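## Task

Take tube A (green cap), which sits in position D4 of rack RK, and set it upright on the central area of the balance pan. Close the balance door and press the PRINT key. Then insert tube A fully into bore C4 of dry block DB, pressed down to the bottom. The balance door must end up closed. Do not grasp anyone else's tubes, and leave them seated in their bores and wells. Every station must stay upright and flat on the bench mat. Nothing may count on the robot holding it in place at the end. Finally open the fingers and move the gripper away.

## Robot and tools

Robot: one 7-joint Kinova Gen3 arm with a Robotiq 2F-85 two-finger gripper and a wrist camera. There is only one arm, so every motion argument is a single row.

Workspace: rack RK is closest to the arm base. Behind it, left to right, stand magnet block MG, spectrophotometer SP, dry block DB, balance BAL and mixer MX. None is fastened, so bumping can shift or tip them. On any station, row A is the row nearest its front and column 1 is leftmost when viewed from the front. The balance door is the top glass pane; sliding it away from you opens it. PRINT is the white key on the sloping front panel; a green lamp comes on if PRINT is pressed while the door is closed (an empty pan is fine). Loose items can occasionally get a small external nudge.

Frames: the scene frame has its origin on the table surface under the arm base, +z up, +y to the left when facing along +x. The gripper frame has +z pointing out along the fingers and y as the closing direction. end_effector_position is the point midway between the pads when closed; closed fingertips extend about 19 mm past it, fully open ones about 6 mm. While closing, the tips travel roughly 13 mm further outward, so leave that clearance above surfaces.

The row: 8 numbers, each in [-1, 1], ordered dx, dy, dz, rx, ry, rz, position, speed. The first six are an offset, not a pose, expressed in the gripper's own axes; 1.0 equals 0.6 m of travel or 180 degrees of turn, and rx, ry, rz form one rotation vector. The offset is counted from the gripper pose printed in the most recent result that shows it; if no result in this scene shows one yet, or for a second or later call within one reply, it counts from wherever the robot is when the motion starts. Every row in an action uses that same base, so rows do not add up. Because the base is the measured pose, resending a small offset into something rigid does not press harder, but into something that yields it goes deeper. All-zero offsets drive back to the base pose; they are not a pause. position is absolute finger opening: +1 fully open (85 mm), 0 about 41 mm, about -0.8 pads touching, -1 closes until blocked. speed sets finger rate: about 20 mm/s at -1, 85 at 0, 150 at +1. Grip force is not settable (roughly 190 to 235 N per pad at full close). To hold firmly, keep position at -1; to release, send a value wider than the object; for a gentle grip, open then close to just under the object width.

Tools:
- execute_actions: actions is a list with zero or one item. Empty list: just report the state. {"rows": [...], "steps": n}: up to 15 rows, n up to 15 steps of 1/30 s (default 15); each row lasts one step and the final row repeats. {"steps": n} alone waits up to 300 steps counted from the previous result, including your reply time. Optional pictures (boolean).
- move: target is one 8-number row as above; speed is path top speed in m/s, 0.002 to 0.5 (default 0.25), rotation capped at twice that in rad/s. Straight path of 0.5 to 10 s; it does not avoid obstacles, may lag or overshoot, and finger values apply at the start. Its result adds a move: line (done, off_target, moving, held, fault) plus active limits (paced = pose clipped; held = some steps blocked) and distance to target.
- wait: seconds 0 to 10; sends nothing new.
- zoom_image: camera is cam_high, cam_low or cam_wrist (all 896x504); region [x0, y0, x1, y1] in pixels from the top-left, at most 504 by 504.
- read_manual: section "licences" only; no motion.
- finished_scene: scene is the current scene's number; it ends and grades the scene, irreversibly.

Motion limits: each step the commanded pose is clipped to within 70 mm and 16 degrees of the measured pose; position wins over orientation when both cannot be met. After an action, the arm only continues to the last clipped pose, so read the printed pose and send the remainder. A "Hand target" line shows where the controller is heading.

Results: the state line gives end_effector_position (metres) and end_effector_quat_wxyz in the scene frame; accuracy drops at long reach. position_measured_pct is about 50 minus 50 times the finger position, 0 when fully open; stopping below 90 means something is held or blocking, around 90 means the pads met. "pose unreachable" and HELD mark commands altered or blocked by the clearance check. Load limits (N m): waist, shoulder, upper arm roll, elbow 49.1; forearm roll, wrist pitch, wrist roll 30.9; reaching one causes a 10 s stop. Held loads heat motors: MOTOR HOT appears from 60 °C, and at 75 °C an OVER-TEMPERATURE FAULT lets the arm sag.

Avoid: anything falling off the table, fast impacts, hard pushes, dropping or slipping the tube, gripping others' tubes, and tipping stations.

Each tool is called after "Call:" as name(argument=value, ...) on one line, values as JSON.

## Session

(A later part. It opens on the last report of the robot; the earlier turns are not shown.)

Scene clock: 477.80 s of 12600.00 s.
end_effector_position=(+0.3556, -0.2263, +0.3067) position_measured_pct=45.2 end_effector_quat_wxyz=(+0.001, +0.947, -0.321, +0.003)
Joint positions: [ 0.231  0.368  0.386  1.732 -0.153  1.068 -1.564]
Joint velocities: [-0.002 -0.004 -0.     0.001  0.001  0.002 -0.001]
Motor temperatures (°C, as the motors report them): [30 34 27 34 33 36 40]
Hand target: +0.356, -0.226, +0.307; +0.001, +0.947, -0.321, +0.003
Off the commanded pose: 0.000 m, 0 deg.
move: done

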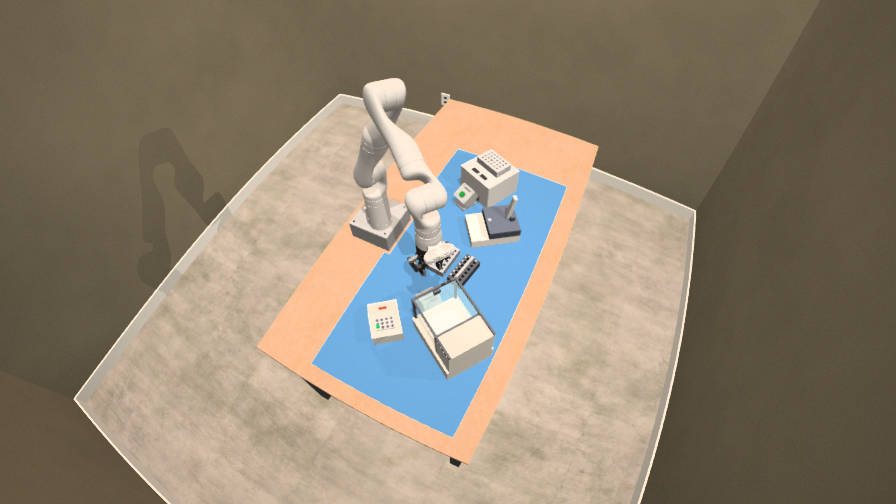

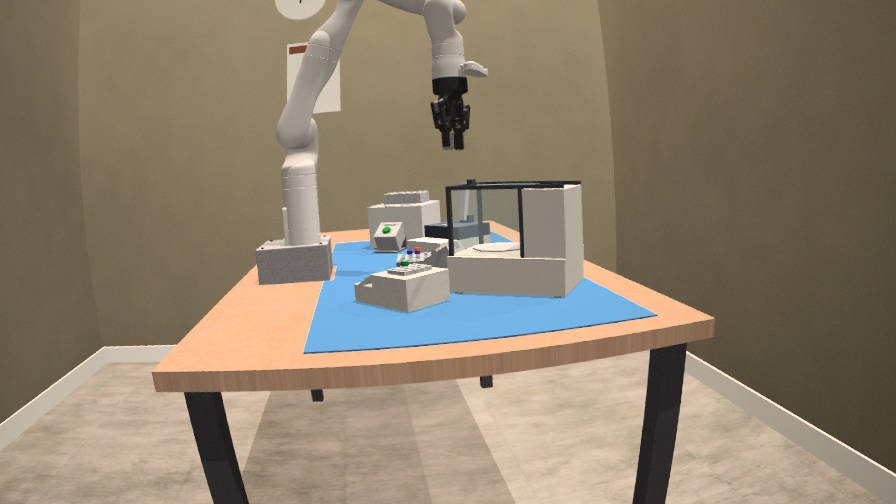

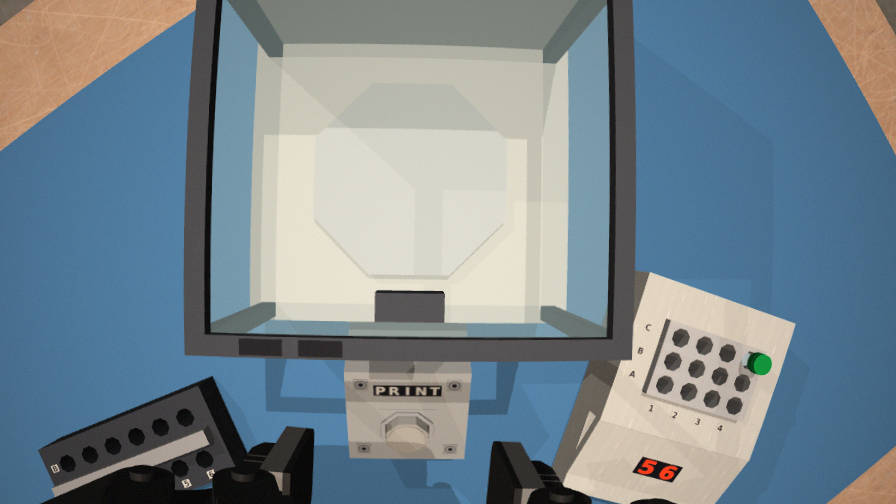

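Call:
move(target=[-0.1167,0.005,0.309,0,0.083,0,-0.8,0.5], speed=0.15)

Call:
move(target=[0,0,0.053,0,0,0,-0.8,0.5], speed=0.03)

Call:
move(target=[0,0,0.014,0,0,0,-0.8,0.5], speed=0.008)

Scene clock: 488.50 s of 12600.00 s.
end_effector_position=(+0.2995, -0.1871, +0.1211) position_measured_pct=89.7 end_effector_quat_wxyz=(+0.043, +0.939, -0.317, +0.126)
Joint positions: [ 0.41   0.555  0.044  2.429 -0.327 -0.106 -1.454]
Joint velocities: [ 0.032  0.007 -0.015  0.005  0.008 -0.013 -0.002]
Motor temperatures (°C, as the motors report them): [30 34 27 34 33 36 40]
Hand target: +0.299, -0.188, +0.121; +0.043, +0.939, -0.318, +0.126
Off the commanded pose: 0.001 m, 0 deg.
move: done

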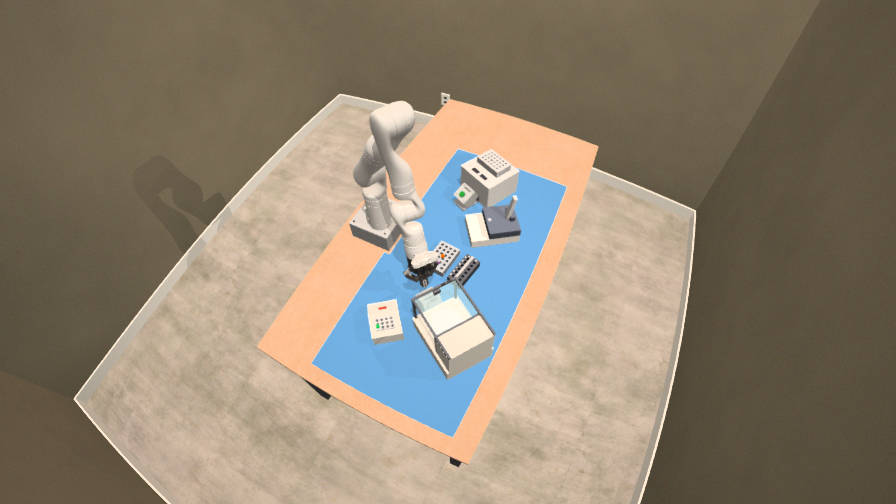

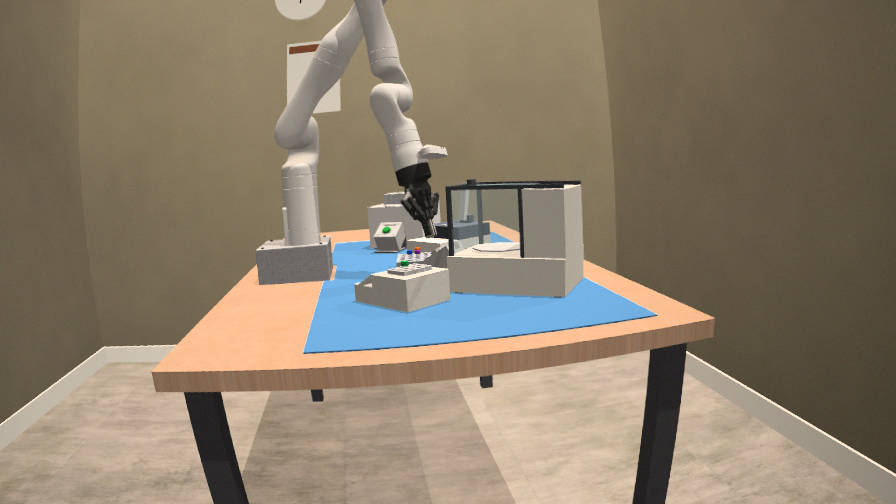

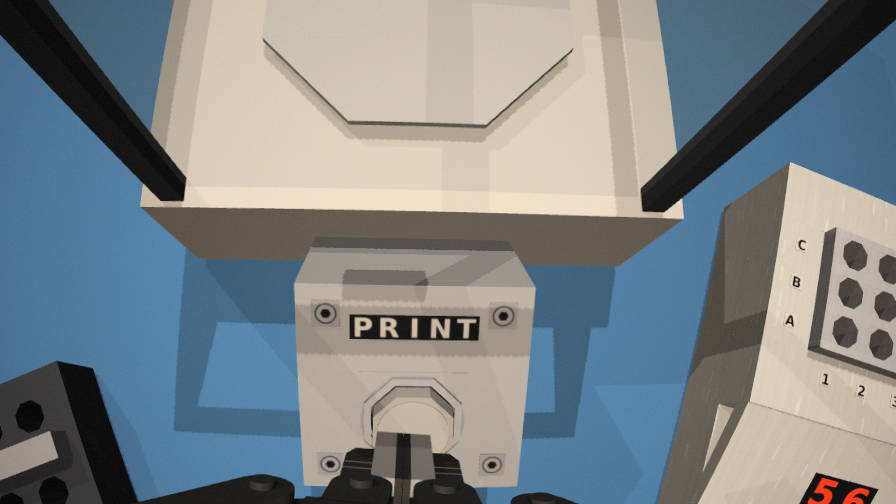

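Scene clock: 489.83 s of 12600.00 s.
end_effector_position=(+0.3066, -0.1924, +0.0916) position_measured_pct=89.7 end_effector_quat_wxyz=(+0.043, +0.939, -0.317, +0.127)
Joint positions: [ 0.458  0.664 -0.01   2.413 -0.31  -0.205 -1.466]
Joint velocities: [ 0.004  0.007 -0.003 -0.002  0.001 -0.005 -0.001]
Motor temperatures (°C, as the motors report them): [30 34 27 34 33 36 40]
Hand target: +0.306, -0.192, +0.091; +0.043, +0.939, -0.317, +0.126
Off the commanded pose: 0.001 m, 0 deg.
move: done

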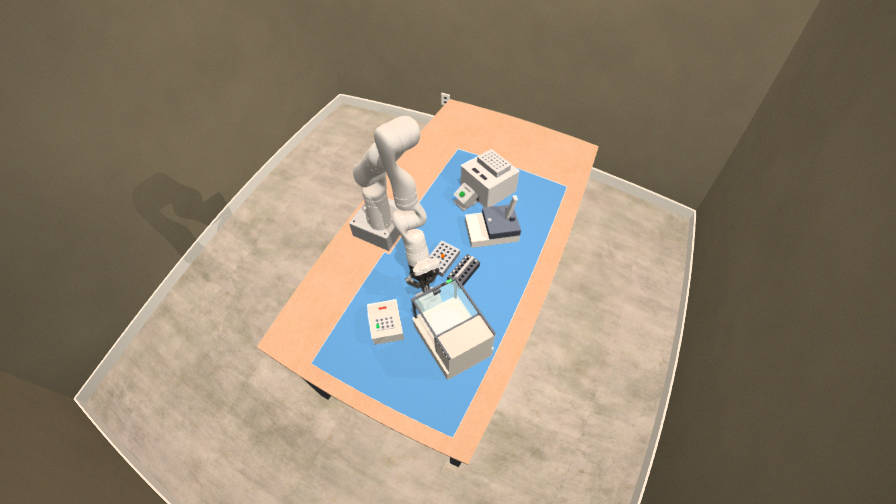

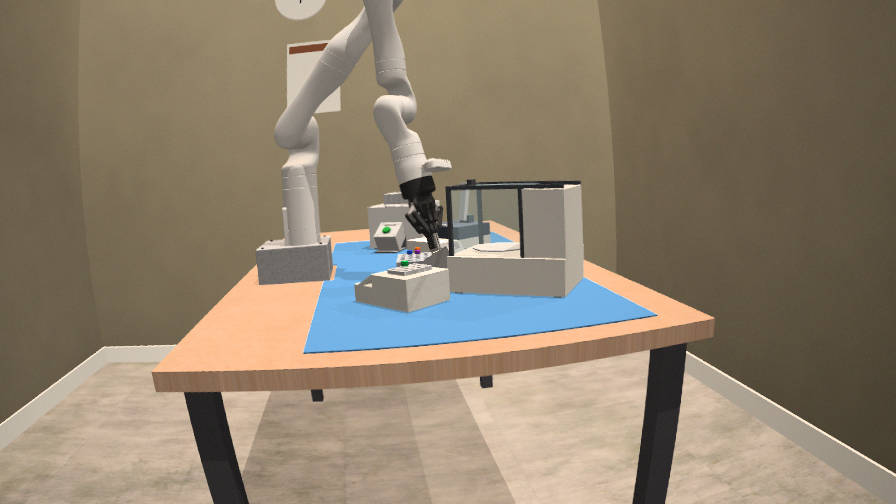

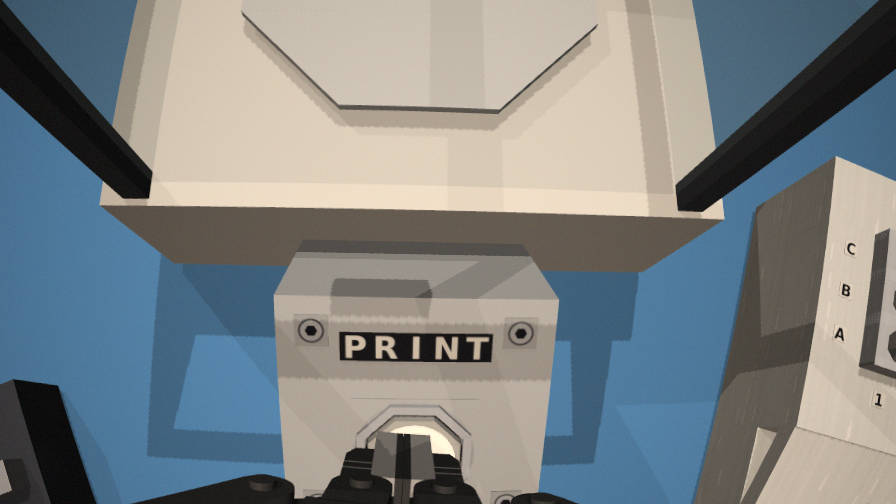

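Scene clock: 491.10 s of 12600.00 s.
end_effector_position=(+0.3076, -0.1930, +0.0884) position_measured_pct=89.7 end_effector_quat_wxyz=(+0.043, +0.939, -0.317, +0.130)
Joint positions: [ 0.466  0.676 -0.02   2.415 -0.306 -0.226 -1.469]
Joint velocities: [ 0.001  0.    -0.001 -0.     0.    -0.001 -0.   ]
Motor temperatures (°C, as the motors report them): [30 34 27 34 33 36 40]
Hand target: +0.308, -0.194, +0.084; +0.043, +0.939, -0.317, +0.127
Off the commanded pose: 0.005 m, 0 deg.
move: off_target

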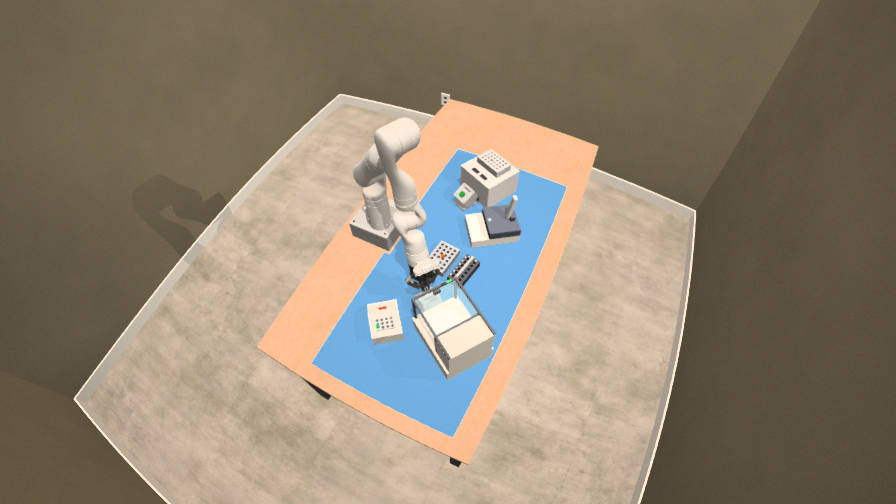

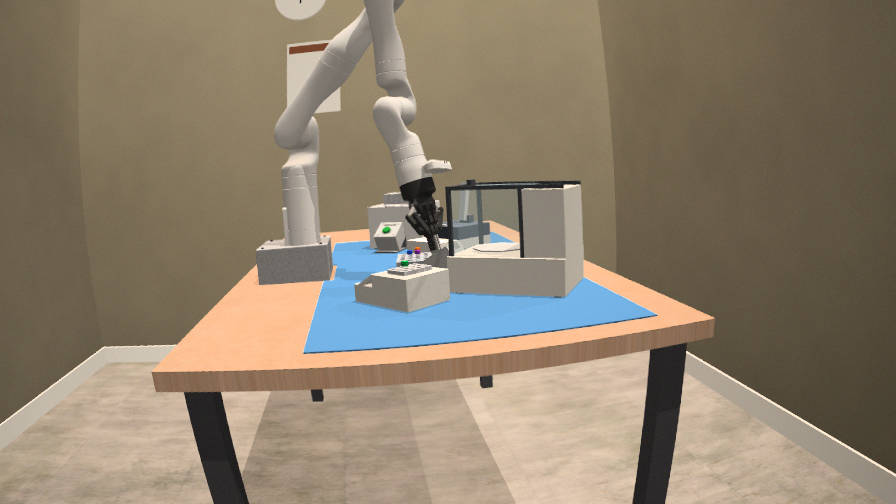

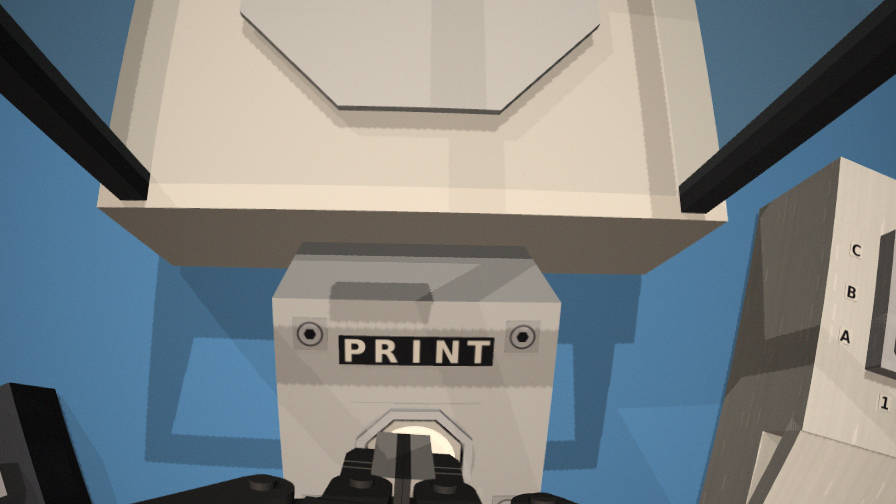

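There's a green spot at (450,281) in cam_high now.

Call:
zoom_image(camera="cam_high", region=[400,250,500,330])

Call:
move(target=[0,0,-0.06,0,0,0,-0.8,0.5], speed=0.08)

Call:
move(target=[-0.06,0,-0.22,0,-0.083,0,0.1,0.5])

Call:
zoom_image(camera="cam_high", region=[400,250,500,330])

Region (400, 250, 500, 330) of cam_high's 896x504 image, scaled by 5.040, with more detail than that image has; it fills the top 403 rows of this view, and the rest is white.

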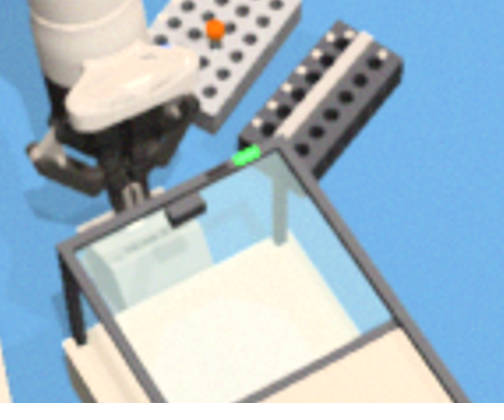

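Scene clock: 496.33 s of 12600.00 s.
end_effector_position=(+0.2994, -0.1872, +0.1227) position_measured_pct=89.7 end_effector_quat_wxyz=(+0.043, +0.939, -0.317, +0.130)
Joint positions: [ 0.416  0.55   0.038  2.435 -0.327 -0.115 -1.453]
Joint velocities: [-0.007 -0.009  0.003 -0.    -0.003  0.003  0.   ]
Motor temperatures (°C, as the motors report them): [30 34 27 34 33 36 40]
Hand target: +0.300, -0.187, +0.123; +0.043, +0.939, -0.317, +0.130
Off the commanded pose: 0.001 m, 0 deg.
move: done

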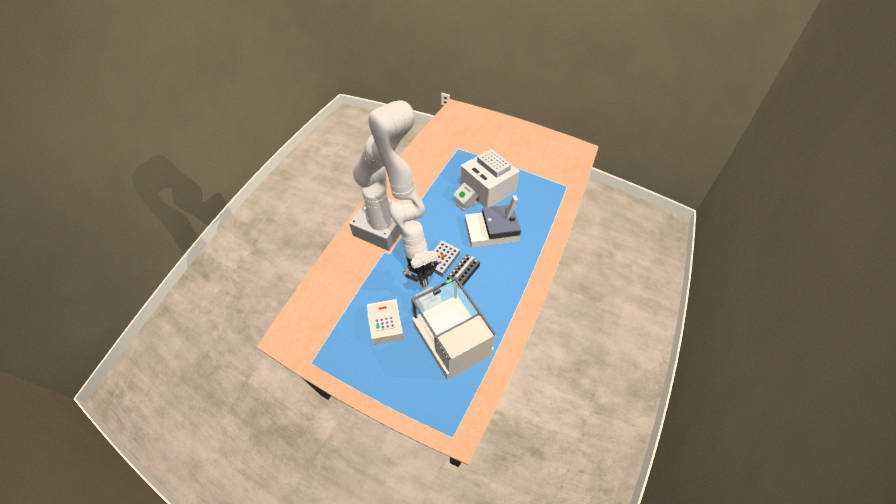

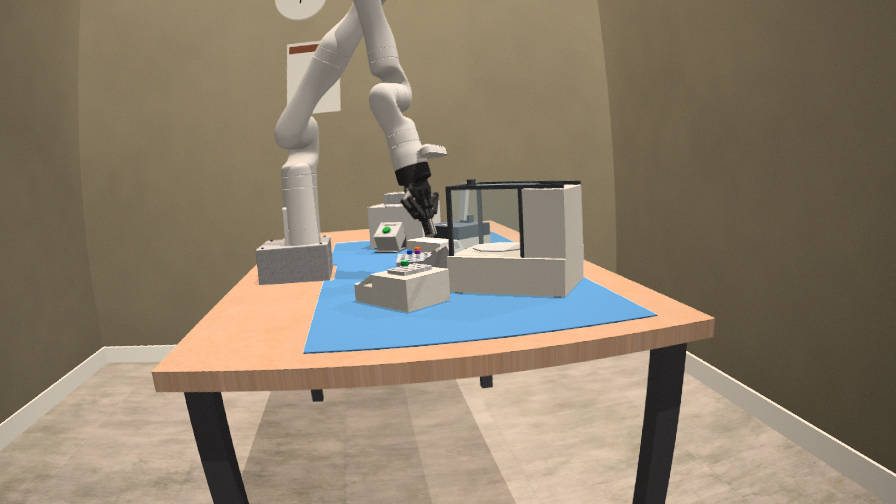

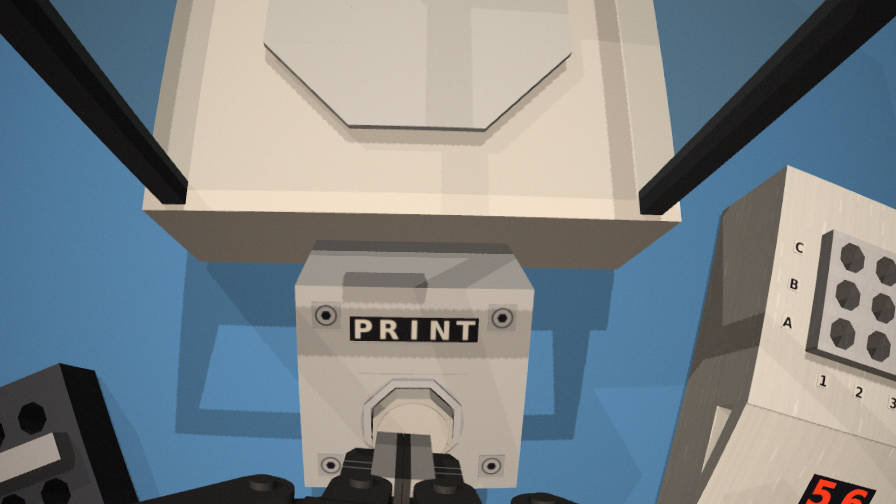

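Scene clock: 497.57 s of 12600.00 s.
end_effector_position=(+0.2430, -0.1446, +0.2396) position_measured_pct=45.2 end_effector_quat_wxyz=(+0.002, +0.947, -0.320, +0.006)
Joint positions: [ 0.189  0.177  0.305  2.261 -0.079  0.702 -1.682]
Joint velocities: [-0.009 -0.001 -0.007 -0.003  0.007  0.003 -0.011]
Motor temperatures (°C, as the motors report them): [30 34 27 34 33 36 40]
Hand target: +0.243, -0.144, +0.240; +0.002, +0.947, -0.320, +0.006
Off the commanded pose: 0.001 m, 0 deg.
move: done

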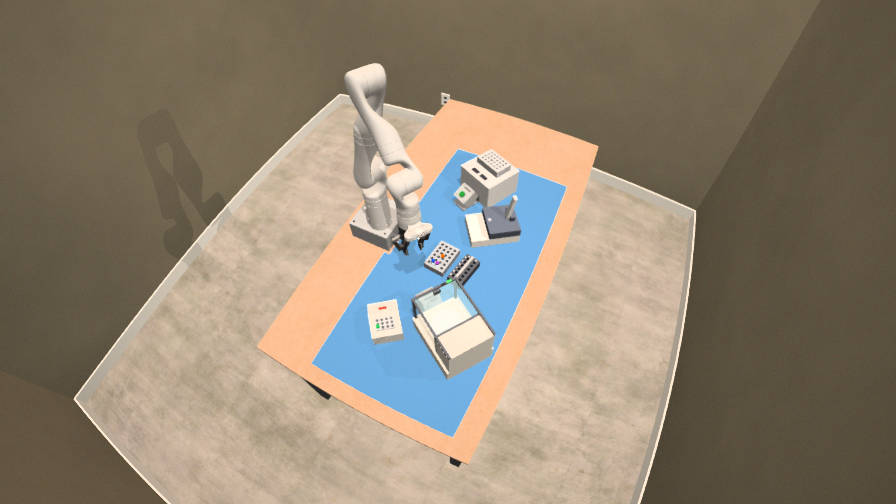

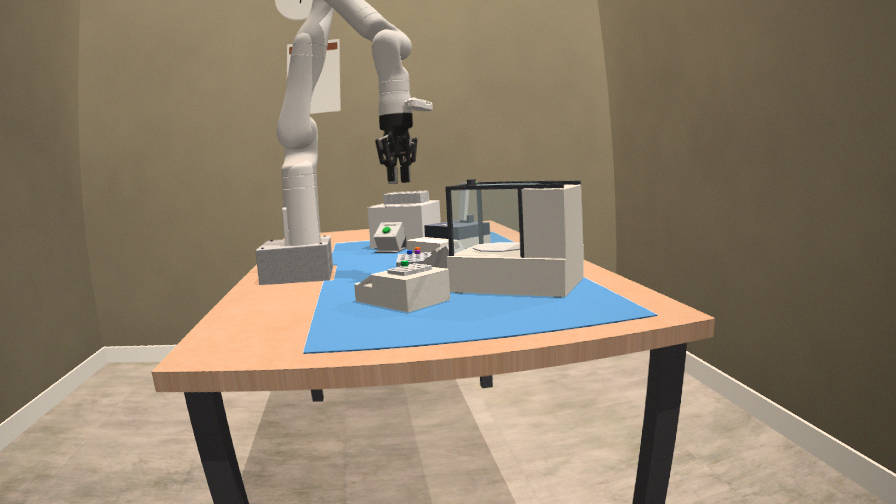

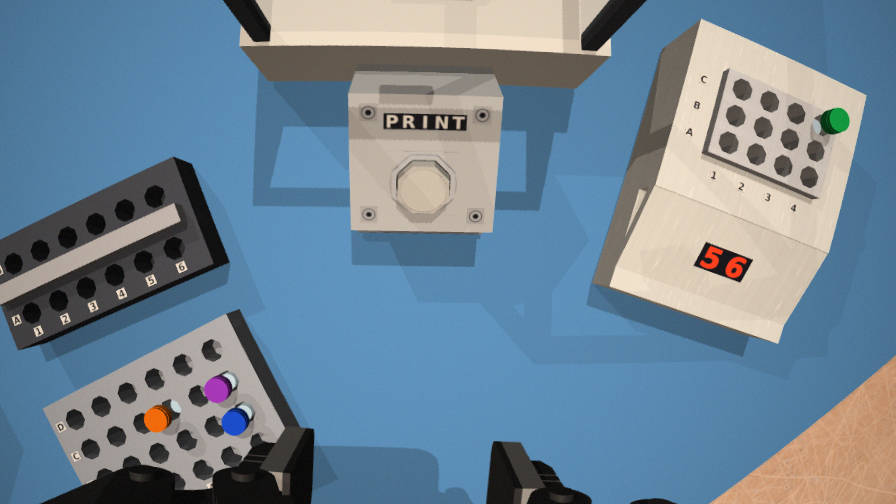

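Region (400, 250, 500, 330) of cam_high's 896x504 image, scaled by 5.040, with more detail than that image has; it fills the top 403 rows of this view, and the rest is white.

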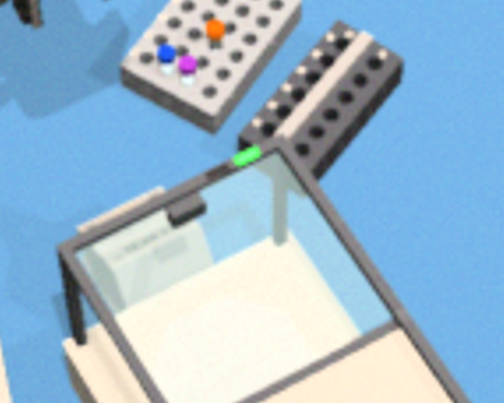

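Call:
move(target=[0.285,-0.004,-0.055,0,-0.004,0,0.1,0.5])

Call:
move(target=[0,0,0.064,0,0,0,0.1,0.5], speed=0.06)

Scene clock: 509.97 s of 12600.00 s.
end_effector_position=(+0.3806, -0.2454, +0.2758) position_measured_pct=45.2 end_effector_quat_wxyz=(-0.001, +0.947, -0.320, +0.001)
Joint positions: [ 0.313  0.47   0.311  1.676 -0.164  1.022 -1.552]
Joint velocities: [ 0.004  0.012  0.001 -0.009 -0.003  0.006  0.001]
Motor temperatures (°C, as the motors report them): [30 34 27 34 33 36 40]
Hand target: +0.380, -0.246, +0.275; -0.001, +0.947, -0.320, +0.001
Off the commanded pose: 0.001 m, 0 deg.
move: done

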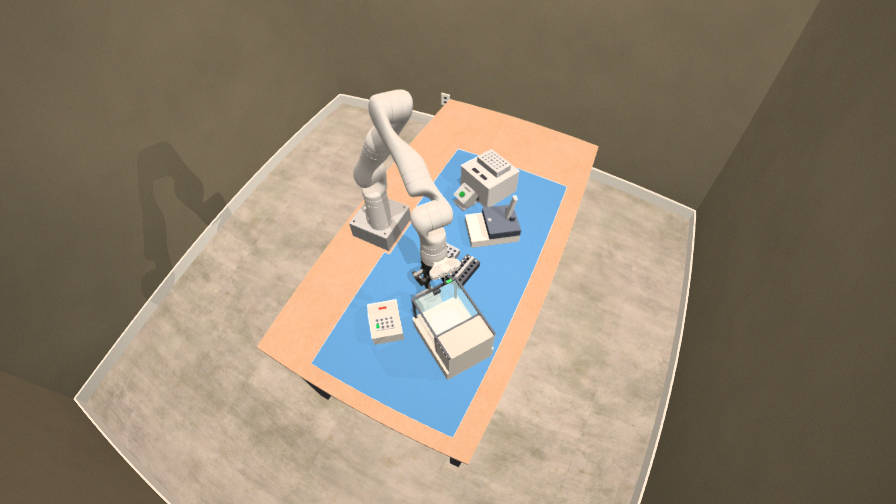

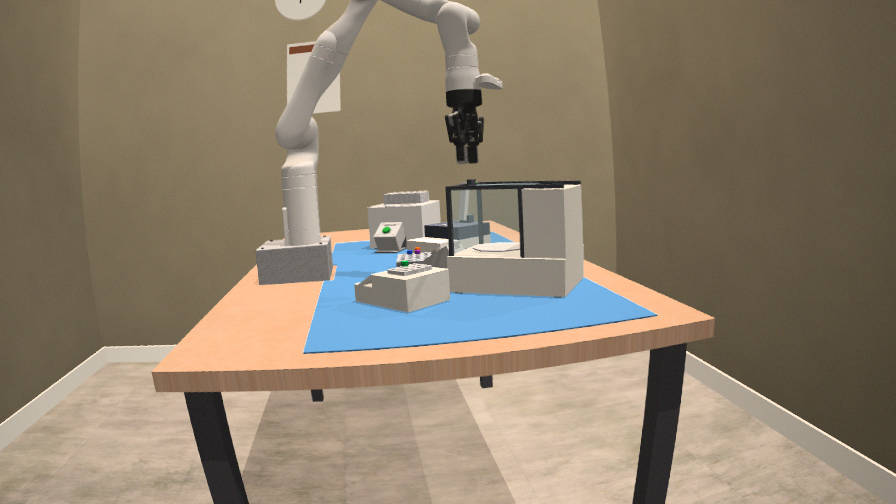

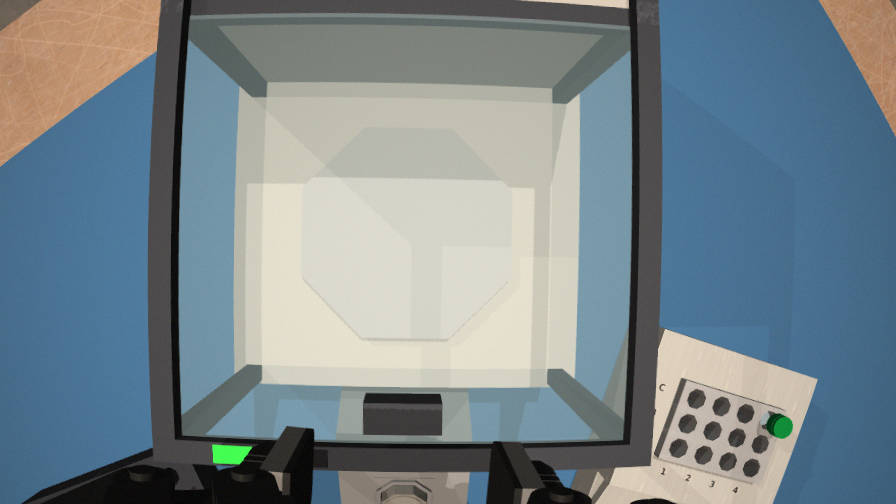

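Scene clock: 510.93 s of 12600.00 s.
end_effector_position=(+0.3808, -0.2455, +0.2377) position_measured_pct=45.2 end_effector_quat_wxyz=(-0.001, +0.947, -0.320, +0.001)
Joint positions: [ 0.324  0.523  0.296  1.731 -0.185  0.915 -1.534]
Joint velocities: [ 0.001  0.004 -0.     0.002 -0.001 -0.003  0.002]
Motor temperatures (°C, as the motors report them): [30 34 27 34 33 36 40]
Hand target: +0.381, -0.245, +0.237; -0.001, +0.947, -0.320, +0.001
Off the commanded pose: 0.000 m, 0 deg.
move: done

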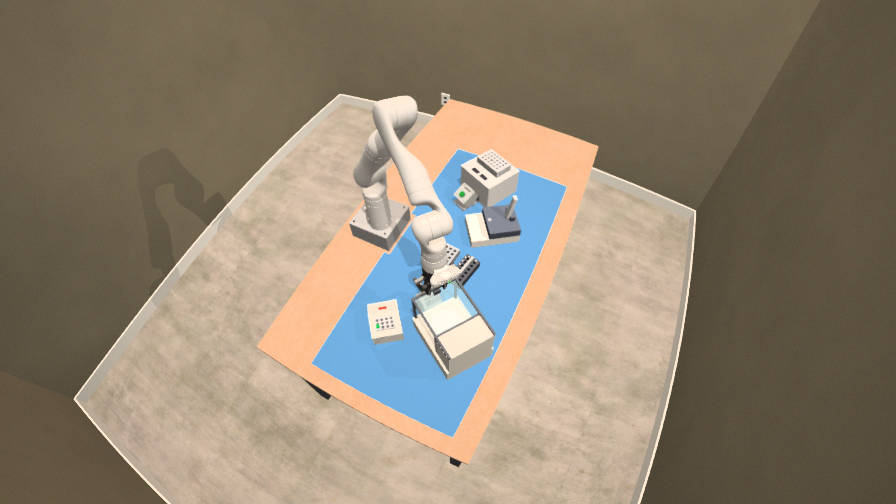

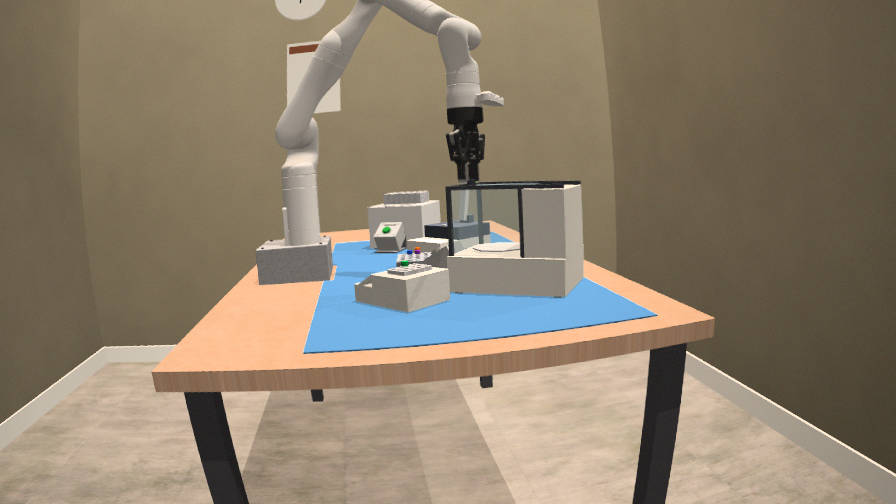

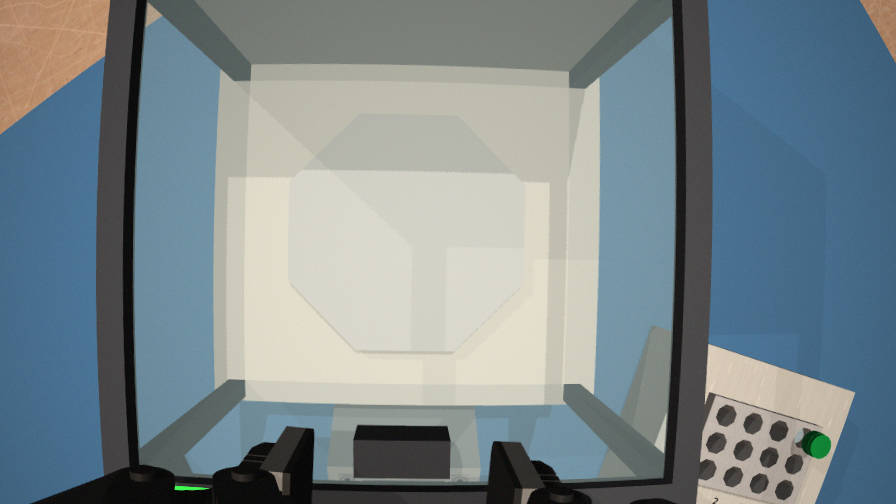

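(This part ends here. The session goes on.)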